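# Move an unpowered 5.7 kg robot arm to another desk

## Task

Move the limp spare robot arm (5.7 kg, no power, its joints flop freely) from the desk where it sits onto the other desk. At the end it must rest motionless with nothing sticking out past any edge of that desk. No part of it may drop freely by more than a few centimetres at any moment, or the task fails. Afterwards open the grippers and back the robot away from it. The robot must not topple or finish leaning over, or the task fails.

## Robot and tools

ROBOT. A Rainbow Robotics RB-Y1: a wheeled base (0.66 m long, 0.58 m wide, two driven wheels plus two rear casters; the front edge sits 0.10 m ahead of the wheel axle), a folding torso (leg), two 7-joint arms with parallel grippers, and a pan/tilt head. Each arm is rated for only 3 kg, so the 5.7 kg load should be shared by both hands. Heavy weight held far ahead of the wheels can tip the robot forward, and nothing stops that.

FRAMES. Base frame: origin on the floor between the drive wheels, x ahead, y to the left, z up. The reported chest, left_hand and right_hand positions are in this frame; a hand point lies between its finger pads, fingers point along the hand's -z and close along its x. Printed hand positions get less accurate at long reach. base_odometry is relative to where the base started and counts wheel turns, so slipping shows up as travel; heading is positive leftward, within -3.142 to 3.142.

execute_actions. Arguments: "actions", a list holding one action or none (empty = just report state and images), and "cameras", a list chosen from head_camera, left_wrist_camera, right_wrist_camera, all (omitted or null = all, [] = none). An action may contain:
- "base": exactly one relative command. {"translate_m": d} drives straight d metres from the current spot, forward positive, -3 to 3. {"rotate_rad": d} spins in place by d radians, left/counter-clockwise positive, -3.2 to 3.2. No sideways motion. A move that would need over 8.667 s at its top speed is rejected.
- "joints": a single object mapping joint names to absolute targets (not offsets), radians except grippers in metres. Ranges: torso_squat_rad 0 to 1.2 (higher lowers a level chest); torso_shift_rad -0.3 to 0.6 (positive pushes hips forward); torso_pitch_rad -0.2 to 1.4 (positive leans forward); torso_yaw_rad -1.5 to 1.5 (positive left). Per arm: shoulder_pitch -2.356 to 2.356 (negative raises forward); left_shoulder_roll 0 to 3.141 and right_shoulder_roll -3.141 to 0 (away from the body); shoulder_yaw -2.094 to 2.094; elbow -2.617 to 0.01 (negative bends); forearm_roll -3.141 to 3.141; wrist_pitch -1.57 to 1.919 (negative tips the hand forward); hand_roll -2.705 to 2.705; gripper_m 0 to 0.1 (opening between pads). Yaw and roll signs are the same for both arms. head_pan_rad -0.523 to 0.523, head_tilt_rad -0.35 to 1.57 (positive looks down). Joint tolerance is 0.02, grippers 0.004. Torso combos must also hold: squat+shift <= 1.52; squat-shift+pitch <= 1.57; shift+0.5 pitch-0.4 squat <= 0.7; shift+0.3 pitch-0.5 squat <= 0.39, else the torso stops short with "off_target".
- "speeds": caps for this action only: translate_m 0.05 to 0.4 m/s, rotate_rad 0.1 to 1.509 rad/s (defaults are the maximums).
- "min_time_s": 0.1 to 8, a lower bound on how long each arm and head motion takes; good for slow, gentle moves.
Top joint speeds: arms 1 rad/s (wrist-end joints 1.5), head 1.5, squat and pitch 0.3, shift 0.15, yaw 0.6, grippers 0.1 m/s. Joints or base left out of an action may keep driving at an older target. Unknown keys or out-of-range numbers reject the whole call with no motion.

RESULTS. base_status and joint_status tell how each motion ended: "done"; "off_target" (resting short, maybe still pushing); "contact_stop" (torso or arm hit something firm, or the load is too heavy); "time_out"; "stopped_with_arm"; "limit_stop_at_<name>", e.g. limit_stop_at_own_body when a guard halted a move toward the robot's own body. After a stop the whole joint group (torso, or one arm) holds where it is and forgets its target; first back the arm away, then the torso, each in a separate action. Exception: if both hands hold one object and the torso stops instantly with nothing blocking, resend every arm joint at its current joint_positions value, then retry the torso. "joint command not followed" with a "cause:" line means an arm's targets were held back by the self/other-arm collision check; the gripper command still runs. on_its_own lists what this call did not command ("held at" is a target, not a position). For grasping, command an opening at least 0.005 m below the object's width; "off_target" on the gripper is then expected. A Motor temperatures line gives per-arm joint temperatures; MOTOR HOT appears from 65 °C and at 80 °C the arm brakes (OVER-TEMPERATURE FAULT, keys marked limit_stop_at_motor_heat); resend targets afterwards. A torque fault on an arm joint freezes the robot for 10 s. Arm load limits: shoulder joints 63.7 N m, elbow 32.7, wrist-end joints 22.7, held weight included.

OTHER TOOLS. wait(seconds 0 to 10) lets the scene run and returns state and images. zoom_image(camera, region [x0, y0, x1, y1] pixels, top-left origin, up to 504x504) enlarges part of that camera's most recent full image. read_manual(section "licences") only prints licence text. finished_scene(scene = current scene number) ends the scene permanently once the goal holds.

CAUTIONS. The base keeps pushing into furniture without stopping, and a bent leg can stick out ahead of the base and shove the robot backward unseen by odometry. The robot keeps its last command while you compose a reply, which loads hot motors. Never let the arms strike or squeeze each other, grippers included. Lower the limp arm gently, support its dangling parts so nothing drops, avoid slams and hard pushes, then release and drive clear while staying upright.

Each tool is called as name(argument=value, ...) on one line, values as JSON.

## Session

execute_actions(actions=[], cameras=["head_camera"])

Scene clock: 0.00 s.
Motor temperatures (°C, as the motors report them): left_arm=[32 32 32 31 36 35 34] | right_arm=[33 32 29 31 34 37 35]
base_odometry: x=+0.000 y=+0.000 heading=+0.000 (m, m, rad; odometry frame)
base_status: not commanded
joint_positions: torso_squat_rad=+0.350 torso_shift_rad=+0.000 torso_pitch_rad=+0.000 torso_yaw_rad=+0.000 left_shoulder_pitch_rad=-0.025 left_shoulder_roll_rad=-0.007 left_shoulder_yaw_rad=-0.055 left_elbow_rad=-0.135 left_forearm_roll_rad=+0.001 left_wrist_pitch_rad=+0.023 left_hand_roll_rad=-0.039 left_gripper_m=+0.099 right_shoulder_pitch_rad=-0.001 right_shoulder_roll_rad=-0.013 right_shoulder_yaw_rad=+0.025 right_elbow_rad=-0.149 right_forearm_roll_rad=-0.040 right_wrist_pitch_rad=+0.005 right_hand_roll_rad=-0.048 right_gripper_m=+0.100 head_pan_rad=+0.000 head_tilt_rad=+0.400
joint_status: not commanded
chest: x=-0.2279 y=+0.0009 z=+1.2474 quat_wxyz=(+1.000, -0.001, +0.000, +0.000) (m; base frame)
left_hand: x=-0.1502 y=+0.2109 z=+0.5659 quat_wxyz=(+0.996, -0.004, -0.067, -0.050) (m; base frame)
right_hand: x=-0.1561 y=-0.2283 z=+0.5659 quat_wxyz=(+0.997, -0.003, -0.072, -0.031) (m; base frame)
pictures: head_camera
Images, in order (width x height): head_camera 896x504.

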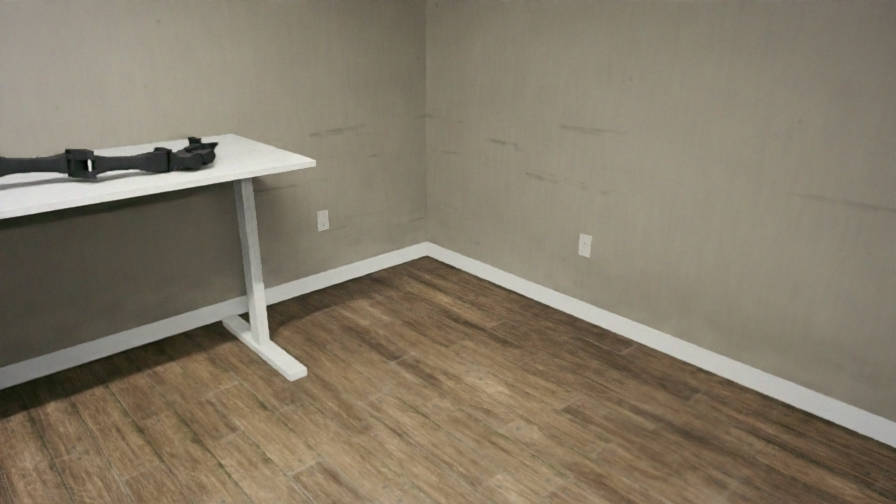

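execute_actions(actions=[{"base": {"rotate_rad": 0.7}}], cameras=["head_camera"])

Scene clock: 5.60 s.
Motor temperatures (°C, as the motors report them): left_arm=[32 32 32 31 36 35 34] | right_arm=[33 32 29 31 34 37 35]
base_odometry: x=+0.000 y=+0.000 heading=+0.700 (m, m, rad; odometry frame)
base_status: done
joint_positions: torso_squat_rad=+0.350 torso_shift_rad=+0.000 torso_pitch_rad=+0.000 torso_yaw_rad=+0.000 left_shoulder_pitch_rad=-0.025 left_shoulder_roll_rad=-0.007 left_shoulder_yaw_rad=-0.055 left_elbow_rad=-0.135 left_forearm_roll_rad=+0.001 left_wrist_pitch_rad=+0.023 left_hand_roll_rad=-0.039 left_gripper_m=+0.099 right_shoulder_pitch_rad=-0.001 right_shoulder_roll_rad=-0.013 right_shoulder_yaw_rad=+0.025 right_elbow_rad=-0.149 right_forearm_roll_rad=-0.040 right_wrist_pitch_rad=+0.005 right_hand_roll_rad=-0.048 right_gripper_m=+0.100 head_pan_rad=+0.000 head_tilt_rad=+0.400
joint_status: not commanded
chest: x=-0.2279 y=+0.0009 z=+1.2474 quat_wxyz=(+1.000, -0.001, +0.000, +0.000) (m; base frame)
left_hand: x=-0.1502 y=+0.2109 z=+0.5659 quat_wxyz=(+0.996, -0.004, -0.067, -0.050) (m; base frame)
right_hand: x=-0.1561 y=-0.2283 z=+0.5659 quat_wxyz=(+0.997, -0.003, -0.072, -0.031) (m; base frame)
pictures: head_camera
Images, in order (width x height): head_camera 896x504.

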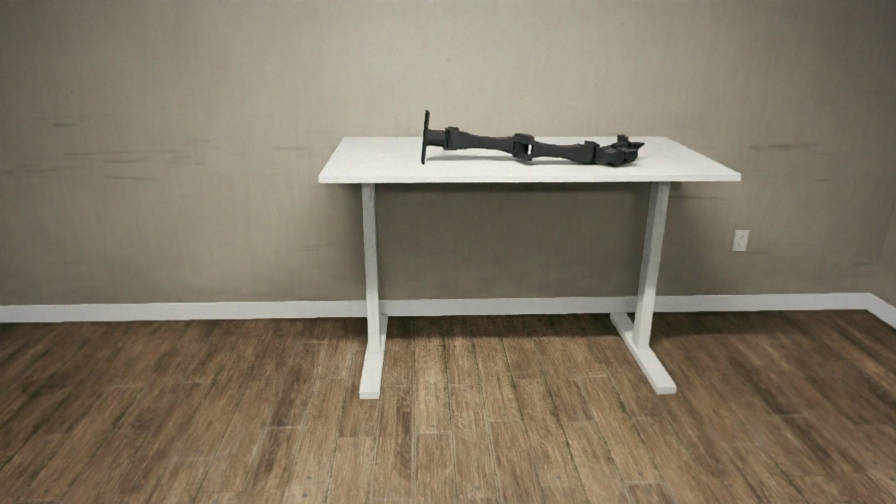

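execute_actions(actions=[{"base": {"rotate_rad": -0.23}, "joints": {"torso_squat_rad": 0.0, "left_shoulder_pitch_rad": -1.5, "left_shoulder_roll_rad": 0.25, "left_shoulder_yaw_rad": 0.013, "left_elbow_rad": -0.45, "left_forearm_roll_rad": 0.357, "left_wrist_pitch_rad": 1.888, "left_hand_roll_rad": 0.225, "right_shoulder_pitch_rad": -1.5, "right_shoulder_roll_rad": -0.265, "right_shoulder_yaw_rad": -0.016, "right_elbow_rad": -0.41, "right_forearm_roll_rad": -0.302, "right_wrist_pitch_rad": 1.848, "right_hand_roll_rad": -0.221}}], cameras=[])

execute_actions(actions=[{"base": {"translate_m": 1.35}}], cameras=[])

execute_actions(actions=[{"base": {"rotate_rad": 0.26}, "joints": {"head_tilt_rad": 0.6}}], cameras=["head_camera"])

Scene clock: 30.33 s.
Motor temperatures (°C, as the motors report them): left_arm=[32 32 32 31 36 35 34] | right_arm=[32 32 29 31 34 37 35]
base_odometry: x=+0.000 y=+0.000 heading=+0.470 (m, m, rad; odometry frame)
base_status: done
joint_positions: torso_squat_rad=+0.000 torso_shift_rad=+0.000 torso_pitch_rad=+0.000 torso_yaw_rad=+0.000 left_shoulder_pitch_rad=-1.500 left_shoulder_roll_rad=+0.250 left_shoulder_yaw_rad=+0.013 left_elbow_rad=-0.450 left_forearm_roll_rad=+0.357 left_wrist_pitch_rad=+1.888 left_hand_roll_rad=+0.225 left_gripper_m=+0.099 right_shoulder_pitch_rad=-1.500 right_shoulder_roll_rad=-0.265 right_shoulder_yaw_rad=-0.016 right_elbow_rad=-0.410 right_forearm_roll_rad=-0.302 right_wrist_pitch_rad=+1.848 right_hand_roll_rad=-0.221 right_gripper_m=+0.100 head_pan_rad=+0.000 head_tilt_rad=+0.400
joint_status: all done
chest: x=-0.2279 y=+0.0010 z=+1.2899 quat_wxyz=(+1.000, -0.001, +0.000, +0.000) (m; base frame)
left_hand: x=+0.2979 y=+0.1443 z=+1.1952 quat_wxyz=(+1.000, -0.006, -0.003, +0.001) (m; base frame)
right_hand: x=+0.3046 y=-0.1643 z=+1.1885 quat_wxyz=(+1.000, -0.017, -0.011, -0.021) (m; base frame)
pictures: none
No camera images: the call's "cameras" was empty. Leave "cameras" out to get every camera's image.

Scene clock: 35.10 s.
Motor temperatures (°C, as the motors report them): left_arm=[32 32 32 31 36 35 34] | right_arm=[33 32 29 31 34 37 35]
base_odometry: x=+1.203 y=+0.612 heading=+0.471 (m, m, rad; odometry frame)
base_status: done
joint_positions: torso_squat_rad=+0.000 torso_shift_rad=+0.000 torso_pitch_rad=+0.000 torso_yaw_rad=+0.000 left_shoulder_pitch_rad=-1.500 left_shoulder_roll_rad=+0.250 left_shoulder_yaw_rad=+0.013 left_elbow_rad=-0.450 left_forearm_roll_rad=+0.357 left_wrist_pitch_rad=+1.888 left_hand_roll_rad=+0.225 left_gripper_m=+0.099 right_shoulder_pitch_rad=-1.500 right_shoulder_roll_rad=-0.265 right_shoulder_yaw_rad=-0.016 right_elbow_rad=-0.410 right_forearm_roll_rad=-0.302 right_wrist_pitch_rad=+1.848 right_hand_roll_rad=-0.221 right_gripper_m=+0.100 head_pan_rad=+0.000 head_tilt_rad=+0.400
joint_status: not commanded
chest: x=-0.2278 y=+0.0010 z=+1.2899 quat_wxyz=(+1.000, -0.001, +0.000, +0.000) (m; base frame)
left_hand: x=+0.2980 y=+0.1444 z=+1.1950 quat_wxyz=(+1.000, -0.006, -0.003, +0.001) (m; base frame)
right_hand: x=+0.3047 y=-0.1643 z=+1.1883 quat_wxyz=(+1.000, -0.017, -0.011, -0.021) (m; base frame)
pictures: none
No camera images: the call's "cameras" was empty. Leave "cameras" out to get every camera's image.

Scene clock: 36.83 s.
Motor temperatures (°C, as the motors report them): left_arm=[32 32 32 31 36 35 34] | right_arm=[33 32 29 31 34 37 35]
base_odometry: x=+1.203 y=+0.612 heading=+0.731 (m, m, rad; odometry frame)
base_status: done
joint_positions: torso_squat_rad=+0.000 torso_shift_rad=+0.000 torso_pitch_rad=+0.000 torso_yaw_rad=+0.000 left_shoulder_pitch_rad=-1.500 left_shoulder_roll_rad=+0.250 left_shoulder_yaw_rad=+0.013 left_elbow_rad=-0.450 left_forearm_roll_rad=+0.357 left_wrist_pitch_rad=+1.888 left_hand_roll_rad=+0.225 left_gripper_m=+0.099 right_shoulder_pitch_rad=-1.500 right_shoulder_roll_rad=-0.265 right_shoulder_yaw_rad=-0.016 right_elbow_rad=-0.410 right_forearm_roll_rad=-0.302 right_wrist_pitch_rad=+1.848 right_hand_roll_rad=-0.221 right_gripper_m=+0.100 head_pan_rad=+0.000 head_tilt_rad=+0.600
joint_status: all done
chest: x=-0.2278 y=+0.0009 z=+1.2899 quat_wxyz=(+1.000, -0.001, +0.000, +0.000) (m; base frame)
left_hand: x=+0.2980 y=+0.1443 z=+1.1950 quat_wxyz=(+1.000, -0.006, -0.003, +0.001) (m; base frame)
right_hand: x=+0.3047 y=-0.1644 z=+1.1883 quat_wxyz=(+1.000, -0.017, -0.011, -0.021) (m; base frame)
pictures: head_camera
Images, in order (width x height): head_camera 896x504.

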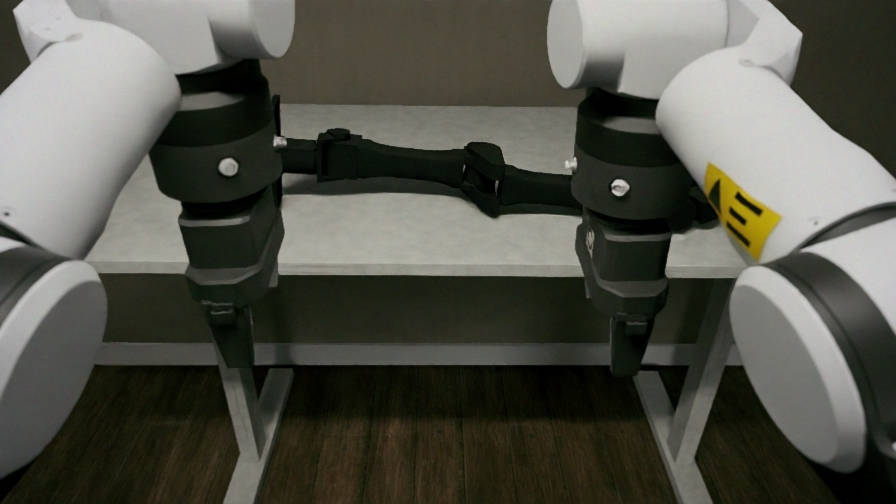

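execute_actions(actions=[{"base": {"rotate_rad": -0.1}}], cameras=[])

execute_actions(actions=[{"base": {"translate_m": 0.47}, "speeds": {"translate_m": 0.25}, "joints": {"head_tilt_rad": 0.9}}])

Scene clock: 51.20 s.
Motor temperatures (°C, as the motors report them): left_arm=[32 32 32 31 36 35 34] | right_arm=[33 32 29 32 34 37 35]
base_odometry: x=+1.203 y=+0.612 heading=+0.631 (m, m, rad; odometry frame)
base_status: done
joint_positions: torso_squat_rad=+0.000 torso_shift_rad=+0.000 torso_pitch_rad=+0.000 torso_yaw_rad=+0.000 left_shoulder_pitch_rad=-1.500 left_shoulder_roll_rad=+0.250 left_shoulder_yaw_rad=+0.013 left_elbow_rad=-0.450 left_forearm_roll_rad=+0.357 left_wrist_pitch_rad=+1.888 left_hand_roll_rad=+0.225 left_gripper_m=+0.099 right_shoulder_pitch_rad=-1.500 right_shoulder_roll_rad=-0.265 right_shoulder_yaw_rad=-0.016 right_elbow_rad=-0.410 right_forearm_roll_rad=-0.302 right_wrist_pitch_rad=+1.848 right_hand_roll_rad=-0.221 right_gripper_m=+0.100 head_pan_rad=+0.000 head_tilt_rad=+0.600
joint_status: not commanded
chest: x=-0.2278 y=+0.0010 z=+1.2899 quat_wxyz=(+1.000, -0.001, +0.000, +0.000) (m; base frame)
left_hand: x=+0.2980 y=+0.1444 z=+1.1950 quat_wxyz=(+1.000, -0.006, -0.003, +0.001) (m; base frame)
right_hand: x=+0.3047 y=-0.1643 z=+1.1883 quat_wxyz=(+1.000, -0.017, -0.011, -0.021) (m; base frame)
pictures: none
No camera images: the call's "cameras" was empty. Leave "cameras" out to get every camera's image.

Scene clock: 54.30 s.
Motor temperatures (°C, as the motors report them): left_arm=[32 32 32 31 36 35 34] | right_arm=[33 32 29 32 34 37 35]
base_odometry: x=+1.582 y=+0.890 heading=+0.632 (m, m, rad; odometry frame)
base_status: done
joint_positions: torso_squat_rad=+0.000 torso_shift_rad=+0.000 torso_pitch_rad=+0.000 torso_yaw_rad=+0.000 left_shoulder_pitch_rad=-1.500 left_shoulder_roll_rad=+0.250 left_shoulder_yaw_rad=+0.013 left_elbow_rad=-0.450 left_forearm_roll_rad=+0.357 left_wrist_pitch_rad=+1.888 left_hand_roll_rad=+0.225 left_gripper_m=+0.099 right_shoulder_pitch_rad=-1.500 right_shoulder_roll_rad=-0.265 right_shoulder_yaw_rad=-0.016 right_elbow_rad=-0.410 right_forearm_roll_rad=-0.302 right_wrist_pitch_rad=+1.848 right_hand_roll_rad=-0.221 right_gripper_m=+0.100 head_pan_rad=+0.000 head_tilt_rad=+0.900
joint_status: all done
chest: x=-0.2279 y=+0.0010 z=+1.2899 quat_wxyz=(+1.000, -0.001, +0.000, +0.000) (m; base frame)
left_hand: x=+0.2979 y=+0.1444 z=+1.1950 quat_wxyz=(+1.000, -0.006, -0.003, +0.001) (m; base frame)
right_hand: x=+0.3046 y=-0.1643 z=+1.1883 quat_wxyz=(+1.000, -0.017, -0.011, -0.021) (m; base frame)
pictures: head_camera, left_wrist_camera, right_wrist_camera
Images, in order (width x height): head_camera 896x504, left_wrist_camera 644x364, right_wrist_camera 644x364.

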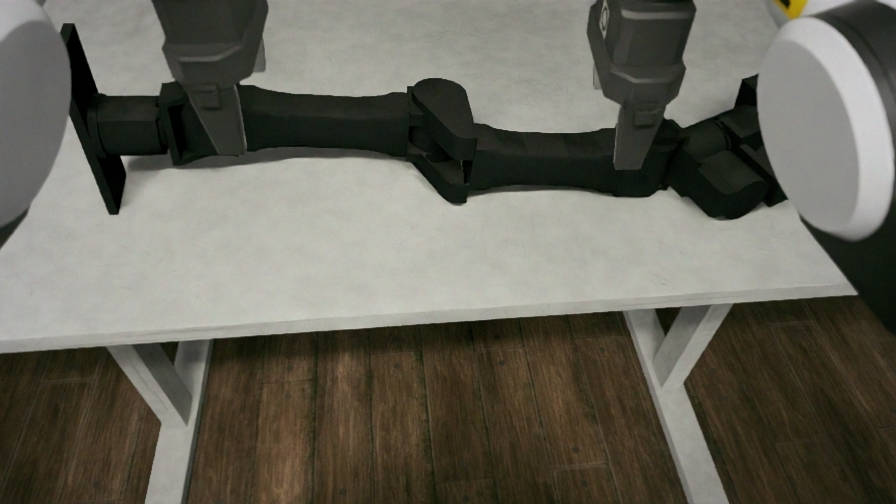

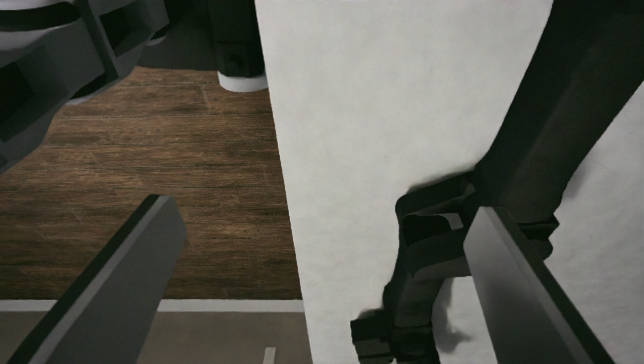

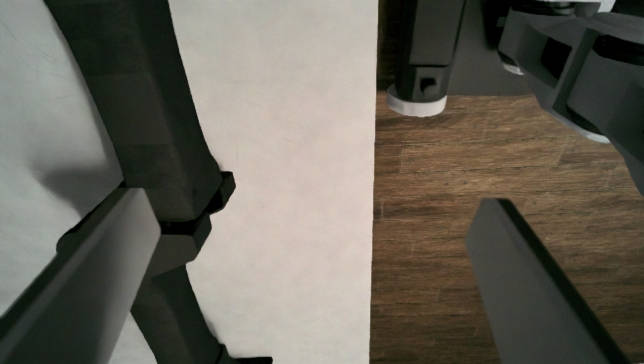

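execute_actions(actions=[{"base": {"translate_m": 0.16}, "speeds": {"translate_m": 0.15}, "joints": {"torso_squat_rad": 0.4}}])

Scene clock: 62.87 s.
Motor temperatures (°C, as the motors report them): left_arm=[32 32 32 32 36 35 34] | right_arm=[33 32 29 32 34 37 34]
base_odometry: x=+1.712 y=+0.985 heading=+0.633 (m, m, rad; odometry frame)
base_status: done
joint_positions: torso_squat_rad=+0.400 torso_shift_rad=+0.000 torso_pitch_rad=+0.000 torso_yaw_rad=+0.000 left_shoulder_pitch_rad=-1.500 left_shoulder_roll_rad=+0.250 left_shoulder_yaw_rad=+0.013 left_elbow_rad=-0.450 left_forearm_roll_rad=+0.357 left_wrist_pitch_rad=+1.888 left_hand_roll_rad=+0.225 left_gripper_m=+0.099 right_shoulder_pitch_rad=-1.500 right_shoulder_roll_rad=-0.265 right_shoulder_yaw_rad=-0.016 right_elbow_rad=-0.410 right_forearm_roll_rad=-0.302 right_wrist_pitch_rad=+1.848 right_hand_roll_rad=-0.221 right_gripper_m=+0.100 head_pan_rad=+0.000 head_tilt_rad=+0.900
joint_status: all done
chest: x=-0.2279 y=+0.0009 z=+1.2347 quat_wxyz=(+1.000, -0.001, +0.000, +0.000) (m; base frame)
left_hand: x=+0.2979 y=+0.1443 z=+1.1398 quat_wxyz=(+1.000, -0.006, -0.003, +0.001) (m; base frame)
right_hand: x=+0.3046 y=-0.1644 z=+1.1331 quat_wxyz=(+1.000, -0.017, -0.011, -0.021) (m; base frame)
pictures: head_camera, left_wrist_camera, right_wrist_camera
Images, in order (width x height): head_camera 896x504, left_wrist_camera 644x364, right_wrist_camera 644x364.

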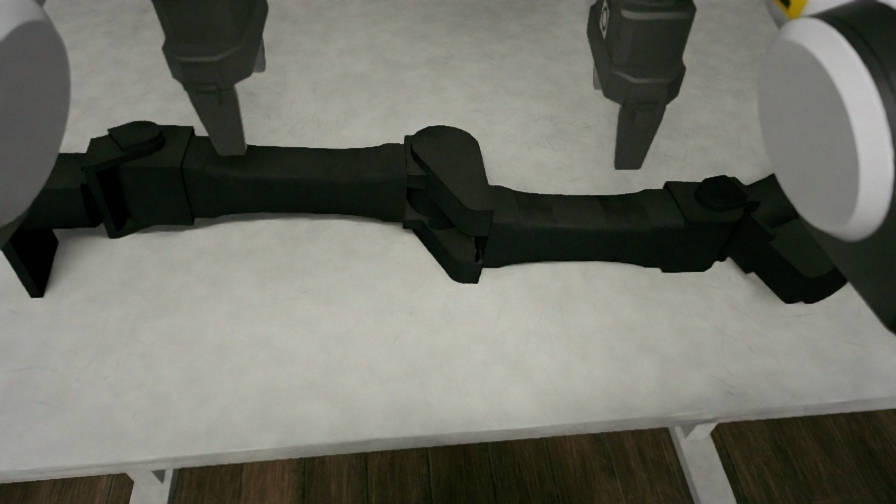

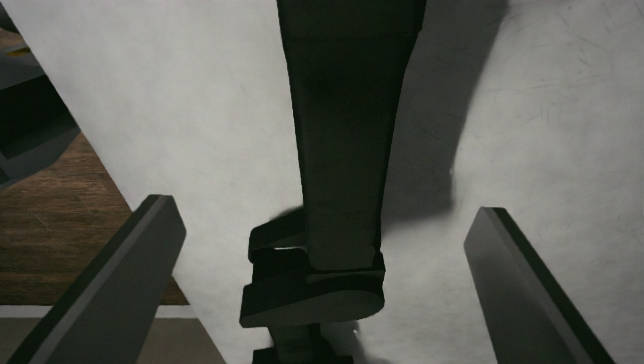

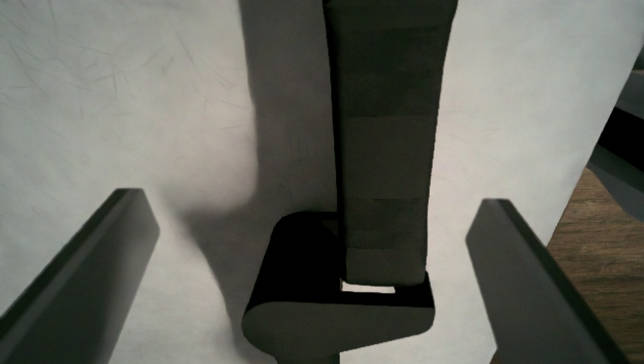

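execute_actions(actions=[{"base": {"translate_m": -0.15}, "speeds": {"translate_m": 0.15}}], cameras=[])

execute_actions(actions=[{"joints": {"torso_squat_rad": 0.7}}])

Scene clock: 99.40 s.
Motor temperatures (°C, as the motors report them): left_arm=[33 32 32 32 36 35 34] | right_arm=[33 33 29 32 34 37 34]
base_odometry: x=+1.591 y=+0.896 heading=+0.633 (m, m, rad; odometry frame)
base_status: done
joint_positions: torso_squat_rad=+0.400 torso_shift_rad=+0.000 torso_pitch_rad=+0.000 torso_yaw_rad=+0.000 left_shoulder_pitch_rad=-1.500 left_shoulder_roll_rad=+0.250 left_shoulder_yaw_rad=+0.013 left_elbow_rad=-0.450 left_forearm_roll_rad=+0.357 left_wrist_pitch_rad=+1.888 left_hand_roll_rad=+0.225 left_gripper_m=+0.099 right_shoulder_pitch_rad=-1.500 right_shoulder_roll_rad=-0.265 right_shoulder_yaw_rad=-0.016 right_elbow_rad=-0.410 right_forearm_roll_rad=-0.302 right_wrist_pitch_rad=+1.848 right_hand_roll_rad=-0.221 right_gripper_m=+0.100 head_pan_rad=+0.000 head_tilt_rad=+0.900
joint_status: not commanded
chest: x=-0.2279 y=+0.0009 z=+1.2347 quat_wxyz=(+1.000, -0.001, +0.000, +0.000) (m; base frame)
left_hand: x=+0.2979 y=+0.1443 z=+1.1398 quat_wxyz=(+1.000, -0.006, -0.003, +0.001) (m; base frame)
right_hand: x=+0.3046 y=-0.1644 z=+1.1331 quat_wxyz=(+1.000, -0.017, -0.011, -0.021) (m; base frame)
pictures: none
No camera images: the call's "cameras" was empty. Leave "cameras" out to get every camera's image.

Scene clock: 101.17 s.
Motor temperatures (°C, as the motors report them): left_arm=[33 32 32 32 36 35 34] | right_arm=[33 33 29 32 34 37 34]
base_odometry: x=+1.591 y=+0.896 heading=+0.633 (m, m, rad; odometry frame)
base_status: not commanded
joint_positions: torso_squat_rad=+0.700 torso_shift_rad=+0.000 torso_pitch_rad=+0.000 torso_yaw_rad=+0.000 left_shoulder_pitch_rad=-1.500 left_shoulder_roll_rad=+0.250 left_shoulder_yaw_rad=+0.013 left_elbow_rad=-0.450 left_forearm_roll_rad=+0.357 left_wrist_pitch_rad=+1.888 left_hand_roll_rad=+0.225 left_gripper_m=+0.099 right_shoulder_pitch_rad=-1.500 right_shoulder_roll_rad=-0.265 right_shoulder_yaw_rad=-0.016 right_elbow_rad=-0.410 right_forearm_roll_rad=-0.302 right_wrist_pitch_rad=+1.848 right_hand_roll_rad=-0.221 right_gripper_m=+0.100 head_pan_rad=+0.000 head_tilt_rad=+0.900
joint_status: all done
chest: x=-0.2279 y=+0.0008 z=+1.1253 quat_wxyz=(+1.000, -0.001, +0.000, +0.000) (m; base frame)
left_hand: x=+0.2979 y=+0.1442 z=+1.0305 quat_wxyz=(+1.000, -0.006, -0.003, +0.001) (m; base frame)
right_hand: x=+0.3046 y=-0.1645 z=+1.0238 quat_wxyz=(+1.000, -0.017, -0.011, -0.021) (m; base frame)
pictures: head_camera, left_wrist_camera, right_wrist_camera
Images, in order (width x height): head_camera 896x504, left_wrist_camera 644x364, right_wrist_camera 644x364.

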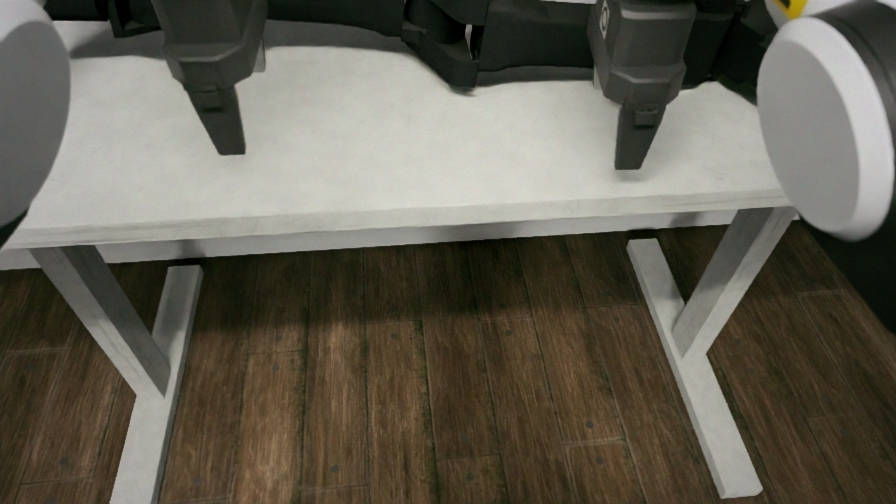

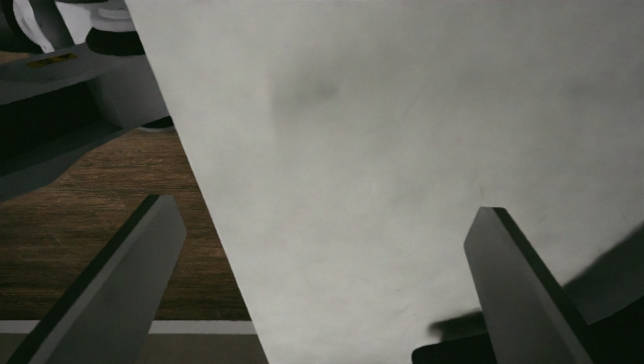

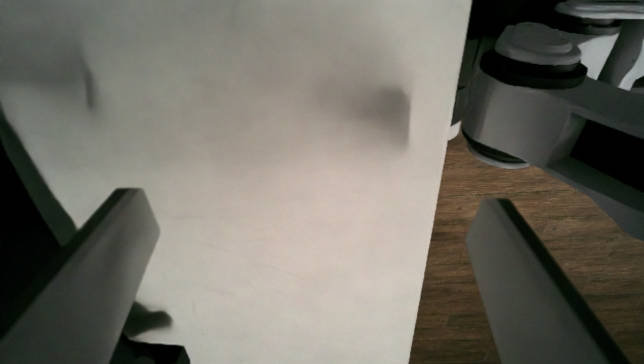

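execute_actions(actions=[{"joints": {"torso_squat_rad": 0.74}}], cameras=[])

execute_actions(actions=[{"base": {"translate_m": 0.08}, "speeds": {"translate_m": 0.05}, "joints": {"head_tilt_rad": 0.7}}])

Scene clock: 107.67 s.
Motor temperatures (°C, as the motors report them): left_arm=[33 32 32 32 36 35 34] | right_arm=[33 33 29 32 34 37 34]
base_odometry: x=+1.591 y=+0.896 heading=+0.633 (m, m, rad; odometry frame)
base_status: not commanded
joint_positions: torso_squat_rad=+0.740 torso_shift_rad=+0.000 torso_pitch_rad=+0.000 torso_yaw_rad=+0.000 left_shoulder_pitch_rad=-1.500 left_shoulder_roll_rad=+0.250 left_shoulder_yaw_rad=+0.013 left_elbow_rad=-0.450 left_forearm_roll_rad=+0.357 left_wrist_pitch_rad=+1.888 left_hand_roll_rad=+0.225 left_gripper_m=+0.099 right_shoulder_pitch_rad=-1.500 right_shoulder_roll_rad=-0.265 right_shoulder_yaw_rad=-0.016 right_elbow_rad=-0.410 right_forearm_roll_rad=-0.302 right_wrist_pitch_rad=+1.848 right_hand_roll_rad=-0.221 right_gripper_m=+0.100 head_pan_rad=+0.000 head_tilt_rad=+0.900
joint_status: all done
chest: x=-0.2279 y=+0.0008 z=+1.1069 quat_wxyz=(+1.000, -0.001, +0.000, +0.000) (m; base frame)
left_hand: x=+0.2978 y=+0.1442 z=+1.0120 quat_wxyz=(+1.000, -0.006, -0.003, +0.001) (m; base frame)
right_hand: x=+0.3045 y=-0.1645 z=+1.0053 quat_wxyz=(+1.000, -0.017, -0.011, -0.021) (m; base frame)
pictures: none
No camera images: the call's "cameras" was empty. Leave "cameras" out to get every camera's image.

Scene clock: 109.93 s.
Motor temperatures (°C, as the motors report them): left_arm=[33 32 32 32 36 35 34] | right_arm=[33 33 29 32 34 37 34]
base_odometry: x=+1.655 y=+0.943 heading=+0.634 (m, m, rad; odometry frame)
base_status: done
joint_positions: torso_squat_rad=+0.740 torso_shift_rad=+0.000 torso_pitch_rad=+0.000 torso_yaw_rad=+0.000 left_shoulder_pitch_rad=-1.500 left_shoulder_roll_rad=+0.250 left_shoulder_yaw_rad=+0.013 left_elbow_rad=-0.450 left_forearm_roll_rad=+0.357 left_wrist_pitch_rad=+1.888 left_hand_roll_rad=+0.225 left_gripper_m=+0.099 right_shoulder_pitch_rad=-1.500 right_shoulder_roll_rad=-0.265 right_shoulder_yaw_rad=-0.016 right_elbow_rad=-0.410 right_forearm_roll_rad=-0.302 right_wrist_pitch_rad=+1.848 right_hand_roll_rad=-0.221 right_gripper_m=+0.100 head_pan_rad=+0.000 head_tilt_rad=+0.700
joint_status: all done
chest: x=-0.2279 y=+0.0008 z=+1.1069 quat_wxyz=(+1.000, -0.001, +0.000, +0.000) (m; base frame)
left_hand: x=+0.2979 y=+0.1442 z=+1.0119 quat_wxyz=(+1.000, -0.006, -0.003, +0.001) (m; base frame)
right_hand: x=+0.3045 y=-0.1646 z=+1.0052 quat_wxyz=(+1.000, -0.017, -0.011, -0.021) (m; base frame)
pictures: head_camera, left_wrist_camera, right_wrist_camera
Images, in order (width x height): head_camera 896x504, left_wrist_camera 644x364, right_wrist_camera 644x364.

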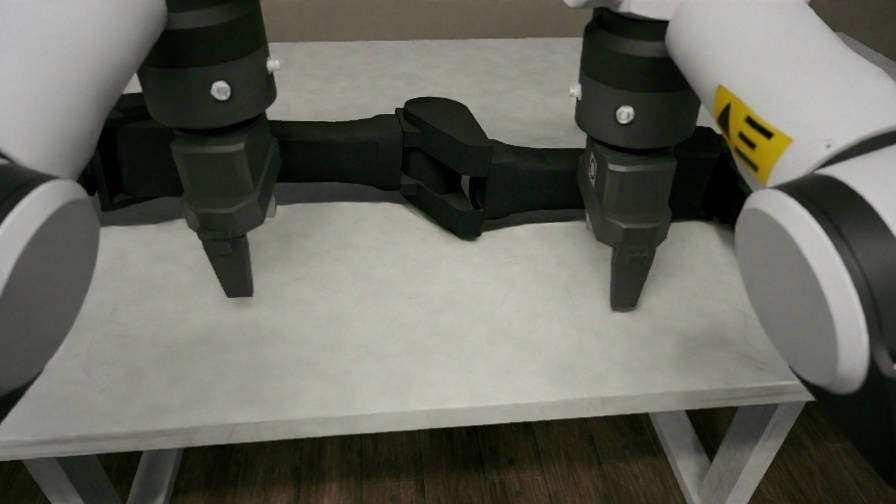

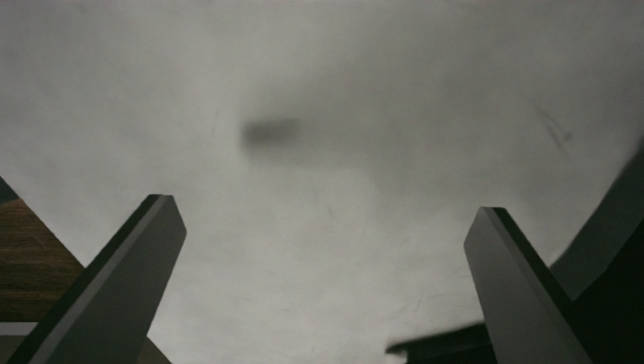

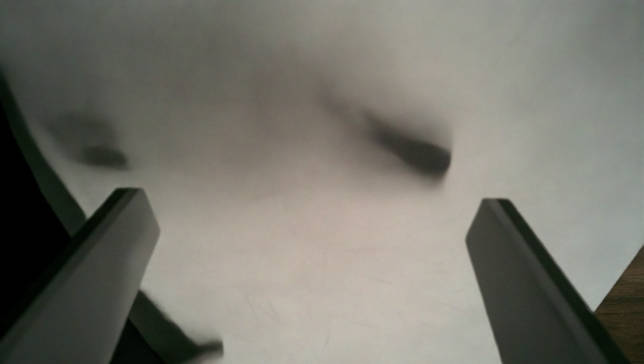

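execute_actions(actions=[{"base": {"translate_m": 0.03}, "speeds": {"translate_m": 0.05}}], cameras=[])

execute_actions(actions=[{"joints": {"torso_squat_rad": 0.45}}], cameras=[])

execute_actions(actions=[{"base": {"translate_m": 0.093}, "speeds": {"translate_m": 0.1}}])

Scene clock: 116.53 s.
Motor temperatures (°C, as the motors report them): left_arm=[33 32 32 32 36 35 34] | right_arm=[33 33 29 32 34 37 34]
base_odometry: x=+1.679 y=+0.961 heading=+0.634 (m, m, rad; odometry frame)
base_status: done
joint_positions: torso_squat_rad=+0.740 torso_shift_rad=+0.000 torso_pitch_rad=+0.000 torso_yaw_rad=+0.000 left_shoulder_pitch_rad=-1.500 left_shoulder_roll_rad=+0.250 left_shoulder_yaw_rad=+0.013 left_elbow_rad=-0.450 left_forearm_roll_rad=+0.357 left_wrist_pitch_rad=+1.888 left_hand_roll_rad=+0.225 left_gripper_m=+0.099 right_shoulder_pitch_rad=-1.500 right_shoulder_roll_rad=-0.265 right_shoulder_yaw_rad=-0.016 right_elbow_rad=-0.410 right_forearm_roll_rad=-0.302 right_wrist_pitch_rad=+1.848 right_hand_roll_rad=-0.221 right_gripper_m=+0.100 head_pan_rad=+0.000 head_tilt_rad=+0.700
joint_status: not commanded
chest: x=-0.2279 y=+0.0008 z=+1.1069 quat_wxyz=(+1.000, -0.001, +0.000, +0.000) (m; base frame)
left_hand: x=+0.2978 y=+0.1442 z=+1.0120 quat_wxyz=(+1.000, -0.006, -0.003, +0.001) (m; base frame)
right_hand: x=+0.3046 y=-0.1646 z=+1.0053 quat_wxyz=(+1.000, -0.017, -0.011, -0.021) (m; base frame)
pictures: none
No camera images: the call's "cameras" was empty. Leave "cameras" out to get every camera's image.

Scene clock: 118.30 s.
Motor temperatures (°C, as the motors report them): left_arm=[33 32 32 32 36 35 34] | right_arm=[33 33 29 32 34 37 34]
base_odometry: x=+1.679 y=+0.961 heading=+0.634 (m, m, rad; odometry frame)
base_status: not commanded
joint_positions: torso_squat_rad=+0.450 torso_shift_rad=+0.000 torso_pitch_rad=+0.000 torso_yaw_rad=+0.000 left_shoulder_pitch_rad=-1.500 left_shoulder_roll_rad=+0.250 left_shoulder_yaw_rad=+0.013 left_elbow_rad=-0.450 left_forearm_roll_rad=+0.357 left_wrist_pitch_rad=+1.888 left_hand_roll_rad=+0.225 left_gripper_m=+0.099 right_shoulder_pitch_rad=-1.500 right_shoulder_roll_rad=-0.265 right_shoulder_yaw_rad=-0.016 right_elbow_rad=-0.410 right_forearm_roll_rad=-0.302 right_wrist_pitch_rad=+1.848 right_hand_roll_rad=-0.221 right_gripper_m=+0.100 head_pan_rad=+0.000 head_tilt_rad=+0.700
joint_status: all done
chest: x=-0.2278 y=+0.0009 z=+1.2202 quat_wxyz=(+1.000, -0.001, +0.000, +0.000) (m; base frame)
left_hand: x=+0.2979 y=+0.1443 z=+1.1253 quat_wxyz=(+1.000, -0.006, -0.003, +0.001) (m; base frame)
right_hand: x=+0.3046 y=-0.1645 z=+1.1186 quat_wxyz=(+1.000, -0.017, -0.011, -0.021) (m; base frame)
pictures: none
No camera images: the call's "cameras" was empty. Leave "cameras" out to get every camera's image.

Scene clock: 119.83 s.
Motor temperatures (°C, as the motors report them): left_arm=[33 32 32 32 36 35 34] | right_arm=[33 33 29 32 34 37 34]
base_odometry: x=+1.754 y=+1.016 heading=+0.635 (m, m, rad; odometry frame)
base_status: done
joint_positions: torso_squat_rad=+0.450 torso_shift_rad=+0.000 torso_pitch_rad=+0.001 torso_yaw_rad=+0.000 left_shoulder_pitch_rad=-1.500 left_shoulder_roll_rad=+0.250 left_shoulder_yaw_rad=+0.013 left_elbow_rad=-0.450 left_forearm_roll_rad=+0.357 left_wrist_pitch_rad=+1.888 left_hand_roll_rad=+0.225 left_gripper_m=+0.099 right_shoulder_pitch_rad=-1.500 right_shoulder_roll_rad=-0.265 right_shoulder_yaw_rad=-0.016 right_elbow_rad=-0.410 right_forearm_roll_rad=-0.302 right_wrist_pitch_rad=+1.848 right_hand_roll_rad=-0.221 right_gripper_m=+0.100 head_pan_rad=+0.000 head_tilt_rad=+0.700
joint_status: not commanded
chest: x=-0.2278 y=+0.0009 z=+1.2202 quat_wxyz=(+1.000, -0.001, +0.000, +0.000) (m; base frame)
left_hand: x=+0.2980 y=+0.1443 z=+1.1252 quat_wxyz=(+1.000, -0.006, -0.003, +0.001) (m; base frame)
right_hand: x=+0.3047 y=-0.1645 z=+1.1186 quat_wxyz=(+1.000, -0.017, -0.011, -0.021) (m; base frame)
pictures: head_camera, left_wrist_camera, right_wrist_camera
Images, in order (width x height): head_camera 896x504, left_wrist_camera 644x364, right_wrist_camera 644x364.

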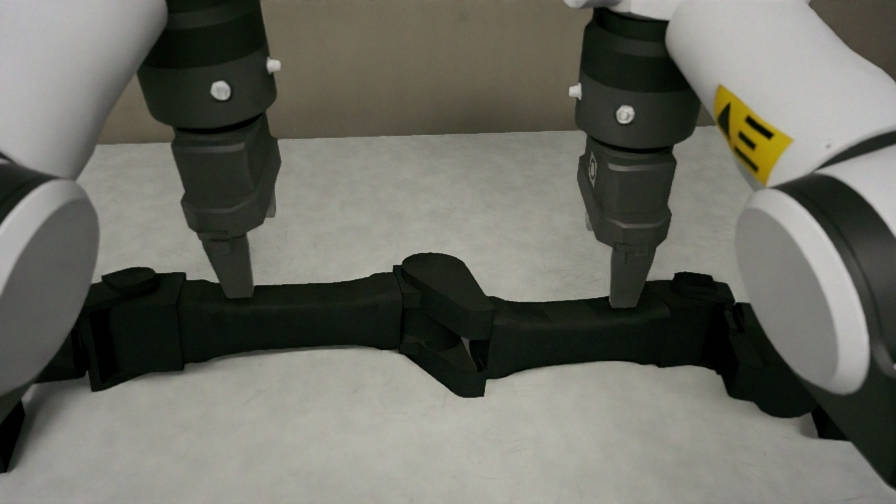

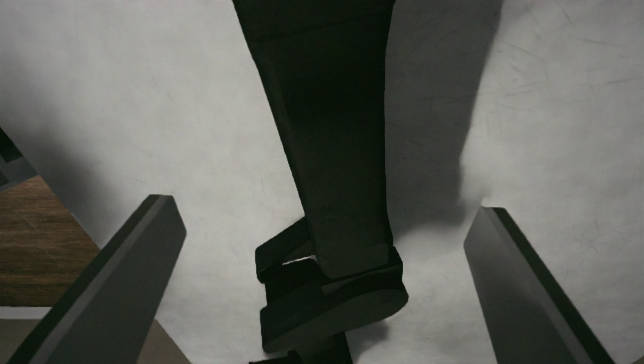

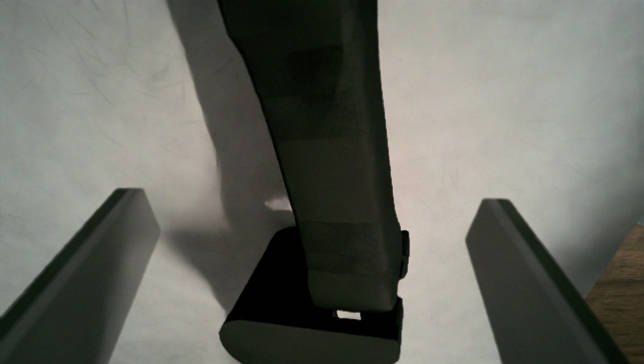

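Looks like scene 1's alignment. Lower.

execute_actions(actions=[{"joints": {"torso_squat_rad": 0.74}}], cameras=[])

execute_actions(actions=[{"joints": {"torso_squat_rad": 0.77}}])

Scene clock: 124.83 s.
Motor temperatures (°C, as the motors report them): left_arm=[33 32 32 32 36 35 34] | right_arm=[33 33 29 32 34 37 34]
base_odometry: x=+1.754 y=+1.016 heading=+0.635 (m, m, rad; odometry frame)
base_status: not commanded
joint_positions: torso_squat_rad=+0.740 torso_shift_rad=-0.001 torso_pitch_rad=-0.002 torso_yaw_rad=+0.000 left_shoulder_pitch_rad=-1.504 left_shoulder_roll_rad=+0.251 left_shoulder_yaw_rad=+0.013 left_elbow_rad=-0.452 left_forearm_roll_rad=+0.357 left_wrist_pitch_rad=+1.888 left_hand_roll_rad=+0.225 left_gripper_m=+0.099 right_shoulder_pitch_rad=-1.501 right_shoulder_roll_rad=-0.265 right_shoulder_yaw_rad=-0.016 right_elbow_rad=-0.411 right_forearm_roll_rad=-0.302 right_wrist_pitch_rad=+1.848 right_hand_roll_rad=-0.221 right_gripper_m=+0.100 head_pan_rad=+0.000 head_tilt_rad=+0.700
joint_status: all done
chest: x=-0.2288 y=+0.0006 z=+1.1068 quat_wxyz=(+1.000, +0.000, -0.001, +0.000) (m; base frame)
left_hand: x=+0.2980 y=+0.1439 z=+1.0153 quat_wxyz=(+1.000, -0.006, -0.006, +0.001) (m; base frame)
right_hand: x=+0.3042 y=-0.1646 z=+1.0072 quat_wxyz=(+1.000, -0.017, -0.013, -0.021) (m; base frame)
pictures: none
No camera images: the call's "cameras" was empty. Leave "cameras" out to get every camera's image.

Scene clock: 125.40 s.
Motor temperatures (°C, as the motors report them): left_arm=[33 32 32 32 36 35 34] | right_arm=[33 33 29 32 34 37 34]
base_odometry: x=+1.754 y=+1.016 heading=+0.635 (m, m, rad; odometry frame)
base_status: not commanded
joint_positions: torso_squat_rad=+0.747 torso_shift_rad=-0.002 torso_pitch_rad=-0.006 torso_yaw_rad=-0.001 left_shoulder_pitch_rad=-1.505 left_shoulder_roll_rad=+0.252 left_shoulder_yaw_rad=+0.013 left_elbow_rad=-0.452 left_forearm_roll_rad=+0.357 left_wrist_pitch_rad=+1.888 left_hand_roll_rad=+0.225 left_gripper_m=+0.099 right_shoulder_pitch_rad=-1.503 right_shoulder_roll_rad=-0.266 right_shoulder_yaw_rad=-0.016 right_elbow_rad=-0.411 right_forearm_roll_rad=-0.302 right_wrist_pitch_rad=+1.848 right_hand_roll_rad=-0.221 right_gripper_m=+0.100 head_pan_rad=+0.000 head_tilt_rad=+0.700
joint_status: torso_squat_rad contact_stop (moved +0.007 of +0.030)
on_its_own: torso_squat_rad is held at +0.747, not at your +0.770, since a contact_stop
chest: x=-0.2309 y=+0.0006 z=+1.1034 quat_wxyz=(+1.000, +0.000, -0.003, +0.000) (m; base frame)
left_hand: x=+0.2967 y=+0.1438 z=+1.0152 quat_wxyz=(+1.000, -0.006, -0.010, +0.001) (m; base frame)
right_hand: x=+0.3029 y=-0.1647 z=+1.0072 quat_wxyz=(+0.999, -0.017, -0.016, -0.021) (m; base frame)
pictures: head_camera, left_wrist_camera, right_wrist_camera
Images, in order (width x height): head_camera 896x504, left_wrist_camera 644x364, right_wrist_camera 644x364.

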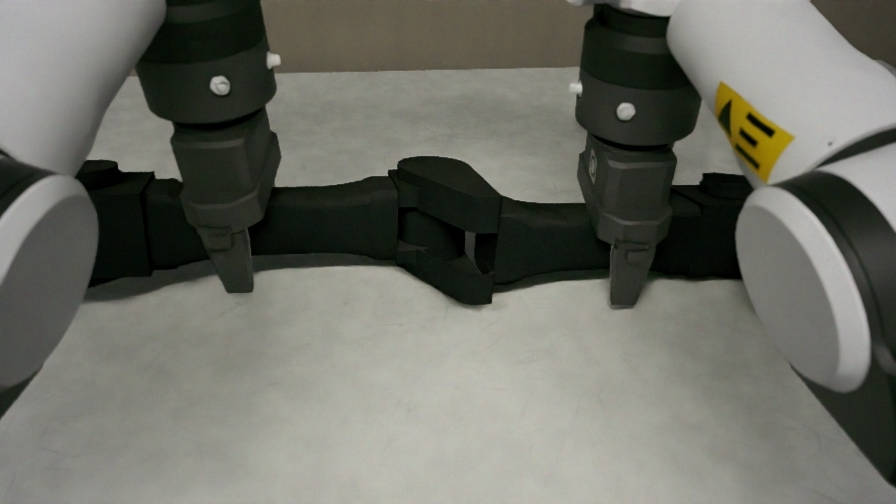

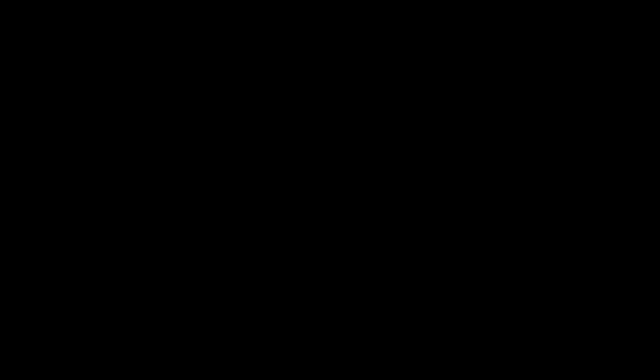

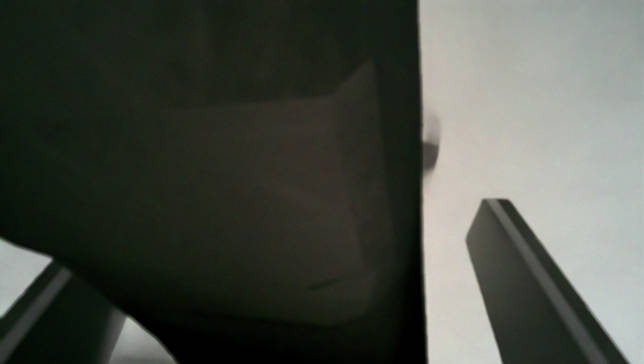

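Palms bottomed out on the links. Back off slightly, then grip.

execute_actions(actions=[{"joints": {"torso_squat_rad": 0.73, "torso_shift_rad": 0.0, "torso_pitch_rad": 0.0, "torso_yaw_rad": 0.0}}], cameras=[])

execute_actions(actions=[{"joints": {"left_gripper_m": 0.01, "right_gripper_m": 0.01}}], cameras=[])

execute_actions(actions=[{"joints": {"torso_squat_rad": 0.62}}], cameras=["head_camera"])

Scene clock: 131.63 s.
Motor temperatures (°C, as the motors report them): left_arm=[33 32 32 32 36 35 34] | right_arm=[33 33 29 32 34 37 34]
base_odometry: x=+1.754 y=+1.016 heading=+0.635 (m, m, rad; odometry frame)
base_status: not commanded
joint_positions: torso_squat_rad=+0.730 torso_shift_rad=+0.000 torso_pitch_rad=+0.000 torso_yaw_rad=+0.000 left_shoulder_pitch_rad=-1.501 left_shoulder_roll_rad=+0.251 left_shoulder_yaw_rad=+0.013 left_elbow_rad=-0.450 left_forearm_roll_rad=+0.357 left_wrist_pitch_rad=+1.888 left_hand_roll_rad=+0.225 left_gripper_m=+0.099 right_shoulder_pitch_rad=-1.500 right_shoulder_roll_rad=-0.265 right_shoulder_yaw_rad=-0.016 right_elbow_rad=-0.410 right_forearm_roll_rad=-0.302 right_wrist_pitch_rad=+1.848 right_hand_roll_rad=-0.221 right_gripper_m=+0.100 head_pan_rad=+0.000 head_tilt_rad=+0.700
joint_status: all done
chest: x=-0.2280 y=+0.0007 z=+1.1115 quat_wxyz=(+1.000, +0.000, +0.000, +0.000) (m; base frame)
left_hand: x=+0.2980 y=+0.1446 z=+1.0172 quat_wxyz=(+1.000, -0.006, -0.003, +0.002) (m; base frame)
right_hand: x=+0.3047 y=-0.1645 z=+1.0104 quat_wxyz=(+1.000, -0.017, -0.011, -0.021) (m; base frame)
pictures: none
No camera images: the call's "cameras" was empty. Leave "cameras" out to get every camera's image.

Scene clock: 133.03 s.
Motor temperatures (°C, as the motors report them): left_arm=[33 32 32 32 36 35 34] | right_arm=[33 33 29 32 34 37 34]
base_odometry: x=+1.754 y=+1.016 heading=+0.635 (m, m, rad; odometry frame)
base_status: not commanded
joint_positions: torso_squat_rad=+0.730 torso_shift_rad=+0.000 torso_pitch_rad=+0.000 torso_yaw_rad=+0.000 left_shoulder_pitch_rad=-1.501 left_shoulder_roll_rad=+0.251 left_shoulder_yaw_rad=+0.013 left_elbow_rad=-0.450 left_forearm_roll_rad=+0.357 left_wrist_pitch_rad=+1.888 left_hand_roll_rad=+0.225 left_gripper_m=+0.061 right_shoulder_pitch_rad=-1.500 right_shoulder_roll_rad=-0.265 right_shoulder_yaw_rad=-0.016 right_elbow_rad=-0.410 right_forearm_roll_rad=-0.302 right_wrist_pitch_rad=+1.848 right_hand_roll_rad=-0.221 right_gripper_m=+0.064 head_pan_rad=+0.000 head_tilt_rad=+0.700
joint_status: left_gripper_m off_target (ended at +0.061, target +0.010); right_gripper_m off_target (ended at +0.064, target +0.010)
chest: x=-0.2280 y=+0.0007 z=+1.1115 quat_wxyz=(+1.000, +0.000, +0.000, +0.000) (m; base frame)
left_hand: x=+0.2979 y=+0.1446 z=+1.0171 quat_wxyz=(+1.000, -0.006, -0.003, +0.002) (m; base frame)
right_hand: x=+0.3045 y=-0.1644 z=+1.0102 quat_wxyz=(+1.000, -0.017, -0.011, -0.021) (m; base frame)
pictures: none
No camera images: the call's "cameras" was empty. Leave "cameras" out to get every camera's image.

Scene clock: 134.17 s.
Motor temperatures (°C, as the motors report them): left_arm=[33 32 32 32 36 35 34] | right_arm=[33 33 29 32 34 37 34]
base_odometry: x=+1.754 y=+1.016 heading=+0.635 (m, m, rad; odometry frame)
base_status: not commanded
joint_positions: torso_squat_rad=+0.620 torso_shift_rad=+0.001 torso_pitch_rad=+0.002 torso_yaw_rad=+0.000 left_shoulder_pitch_rad=-1.498 left_shoulder_roll_rad=+0.250 left_shoulder_yaw_rad=+0.013 left_elbow_rad=-0.449 left_forearm_roll_rad=+0.357 left_wrist_pitch_rad=+1.888 left_hand_roll_rad=+0.225 left_gripper_m=+0.061 right_shoulder_pitch_rad=-1.497 right_shoulder_roll_rad=-0.264 right_shoulder_yaw_rad=-0.016 right_elbow_rad=-0.408 right_forearm_roll_rad=-0.302 right_wrist_pitch_rad=+1.848 right_hand_roll_rad=-0.221 right_gripper_m=+0.064 head_pan_rad=+0.000 head_tilt_rad=+0.700
joint_status: all done
chest: x=-0.2272 y=+0.0008 z=+1.1597 quat_wxyz=(+1.000, +0.000, +0.001, +0.000) (m; base frame)
left_hand: x=+0.2980 y=+0.1447 z=+1.0627 quat_wxyz=(+1.000, -0.006, -0.001, +0.002) (m; base frame)
right_hand: x=+0.3042 y=-0.1644 z=+1.0552 quat_wxyz=(+1.000, -0.017, -0.008, -0.021) (m; base frame)
pictures: head_camera
Images, in order (width x height): head_camera 896x504.

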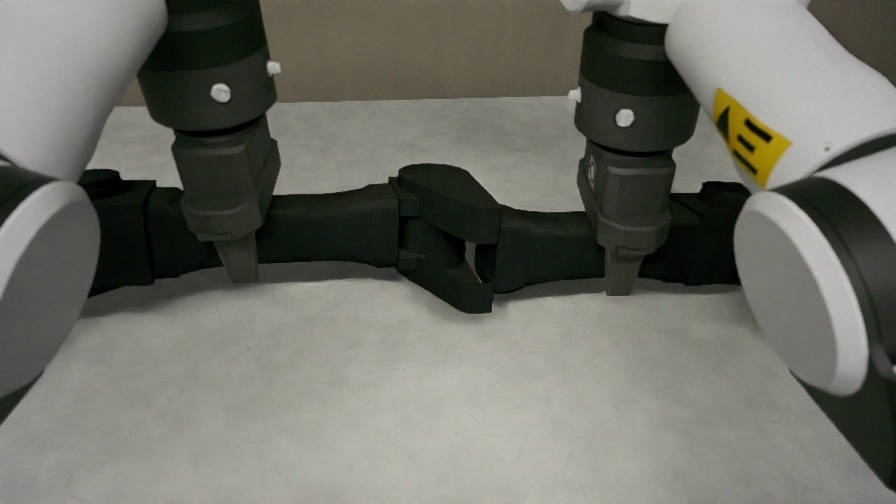

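execute_actions(actions=[{"joints": {"torso_squat_rad": 0.5}}], cameras=[])

execute_actions(actions=[{"joints": {"torso_squat_rad": 0.35}}], cameras=[])

execute_actions(actions=[{"joints": {"torso_squat_rad": 0.0, "head_pan_rad": -0.5, "head_tilt_rad": 0.9}}], cameras=["head_camera"])

Scene clock: 139.90 s.
Motor temperatures (°C, as the motors report them): left_arm=[33 32 32 32 36 35 34] | right_arm=[34 33 29 32 34 37 34]
base_odometry: x=+1.754 y=+1.016 heading=+0.635 (m, m, rad; odometry frame)
base_status: not commanded
joint_positions: torso_squat_rad=+0.500 torso_shift_rad=+0.001 torso_pitch_rad=+0.002 torso_yaw_rad=+0.000 left_shoulder_pitch_rad=-1.498 left_shoulder_roll_rad=+0.249 left_shoulder_yaw_rad=+0.013 left_elbow_rad=-0.449 left_forearm_roll_rad=+0.357 left_wrist_pitch_rad=+1.888 left_hand_roll_rad=+0.225 left_gripper_m=+0.061 right_shoulder_pitch_rad=-1.496 right_shoulder_roll_rad=-0.263 right_shoulder_yaw_rad=-0.016 right_elbow_rad=-0.408 right_forearm_roll_rad=-0.302 right_wrist_pitch_rad=+1.848 right_hand_roll_rad=-0.221 right_gripper_m=+0.064 head_pan_rad=+0.000 head_tilt_rad=+0.700
joint_status: all done
chest: x=-0.2271 y=+0.0008 z=+1.2043 quat_wxyz=(+1.000, +0.000, +0.001, +0.000) (m; base frame)
left_hand: x=+0.2980 y=+0.1447 z=+1.1071 quat_wxyz=(+1.000, -0.006, -0.001, +0.002) (m; base frame)
right_hand: x=+0.3042 y=-0.1644 z=+1.0994 quat_wxyz=(+1.000, -0.017, -0.007, -0.021) (m; base frame)
pictures: none
No camera images: the call's "cameras" was empty. Leave "cameras" out to get every camera's image.

Scene clock: 141.20 s.
Motor temperatures (°C, as the motors report them): left_arm=[33 32 32 32 36 35 34] | right_arm=[34 33 29 32 34 37 34]
base_odometry: x=+1.754 y=+1.016 heading=+0.635 (m, m, rad; odometry frame)
base_status: not commanded
joint_positions: torso_squat_rad=+0.350 torso_shift_rad=+0.001 torso_pitch_rad=+0.002 torso_yaw_rad=+0.000 left_shoulder_pitch_rad=-1.498 left_shoulder_roll_rad=+0.249 left_shoulder_yaw_rad=+0.013 left_elbow_rad=-0.449 left_forearm_roll_rad=+0.357 left_wrist_pitch_rad=+1.888 left_hand_roll_rad=+0.225 left_gripper_m=+0.061 right_shoulder_pitch_rad=-1.496 right_shoulder_roll_rad=-0.263 right_shoulder_yaw_rad=-0.016 right_elbow_rad=-0.408 right_forearm_roll_rad=-0.302 right_wrist_pitch_rad=+1.848 right_hand_roll_rad=-0.221 right_gripper_m=+0.064 head_pan_rad=+0.000 head_tilt_rad=+0.700
joint_status: all done
chest: x=-0.2270 y=+0.0008 z=+1.2475 quat_wxyz=(+1.000, +0.000, +0.001, +0.000) (m; base frame)
left_hand: x=+0.2981 y=+0.1448 z=+1.1503 quat_wxyz=(+1.000, -0.006, +0.000, +0.002) (m; base frame)
right_hand: x=+0.3042 y=-0.1643 z=+1.1424 quat_wxyz=(+1.000, -0.017, -0.007, -0.021) (m; base frame)
pictures: none
No camera images: the call's "cameras" was empty. Leave "cameras" out to get every camera's image.

Scene clock: 143.13 s.
Motor temperatures (°C, as the motors report them): left_arm=[33 32 32 32 36 35 34] | right_arm=[34 33 29 32 34 37 34]
base_odometry: x=+1.754 y=+1.016 heading=+0.635 (m, m, rad; odometry frame)
base_status: not commanded
joint_positions: torso_squat_rad=+0.000 torso_shift_rad=+0.001 torso_pitch_rad=+0.002 torso_yaw_rad=+0.000 left_shoulder_pitch_rad=-1.498 left_shoulder_roll_rad=+0.249 left_shoulder_yaw_rad=+0.013 left_elbow_rad=-0.449 left_forearm_roll_rad=+0.357 left_wrist_pitch_rad=+1.888 left_hand_roll_rad=+0.225 left_gripper_m=+0.061 right_shoulder_pitch_rad=-1.496 right_shoulder_roll_rad=-0.263 right_shoulder_yaw_rad=-0.016 right_elbow_rad=-0.408 right_forearm_roll_rad=-0.302 right_wrist_pitch_rad=+1.848 right_hand_roll_rad=-0.221 right_gripper_m=+0.064 head_pan_rad=-0.500 head_tilt_rad=+0.900
joint_status: all done
chest: x=-0.2268 y=+0.0009 z=+1.2899 quat_wxyz=(+1.000, +0.000, +0.001, +0.000) (m; base frame)
left_hand: x=+0.2982 y=+0.1448 z=+1.1924 quat_wxyz=(+1.000, -0.006, +0.000, +0.002) (m; base frame)
right_hand: x=+0.3044 y=-0.1643 z=+1.1846 quat_wxyz=(+1.000, -0.017, -0.007, -0.021) (m; base frame)
pictures: head_camera
Images, in order (width x height): head_camera 896x504.

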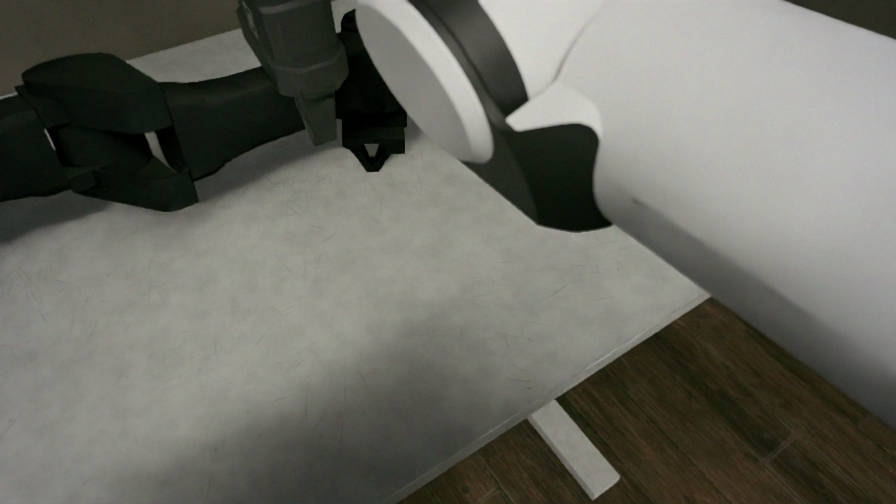

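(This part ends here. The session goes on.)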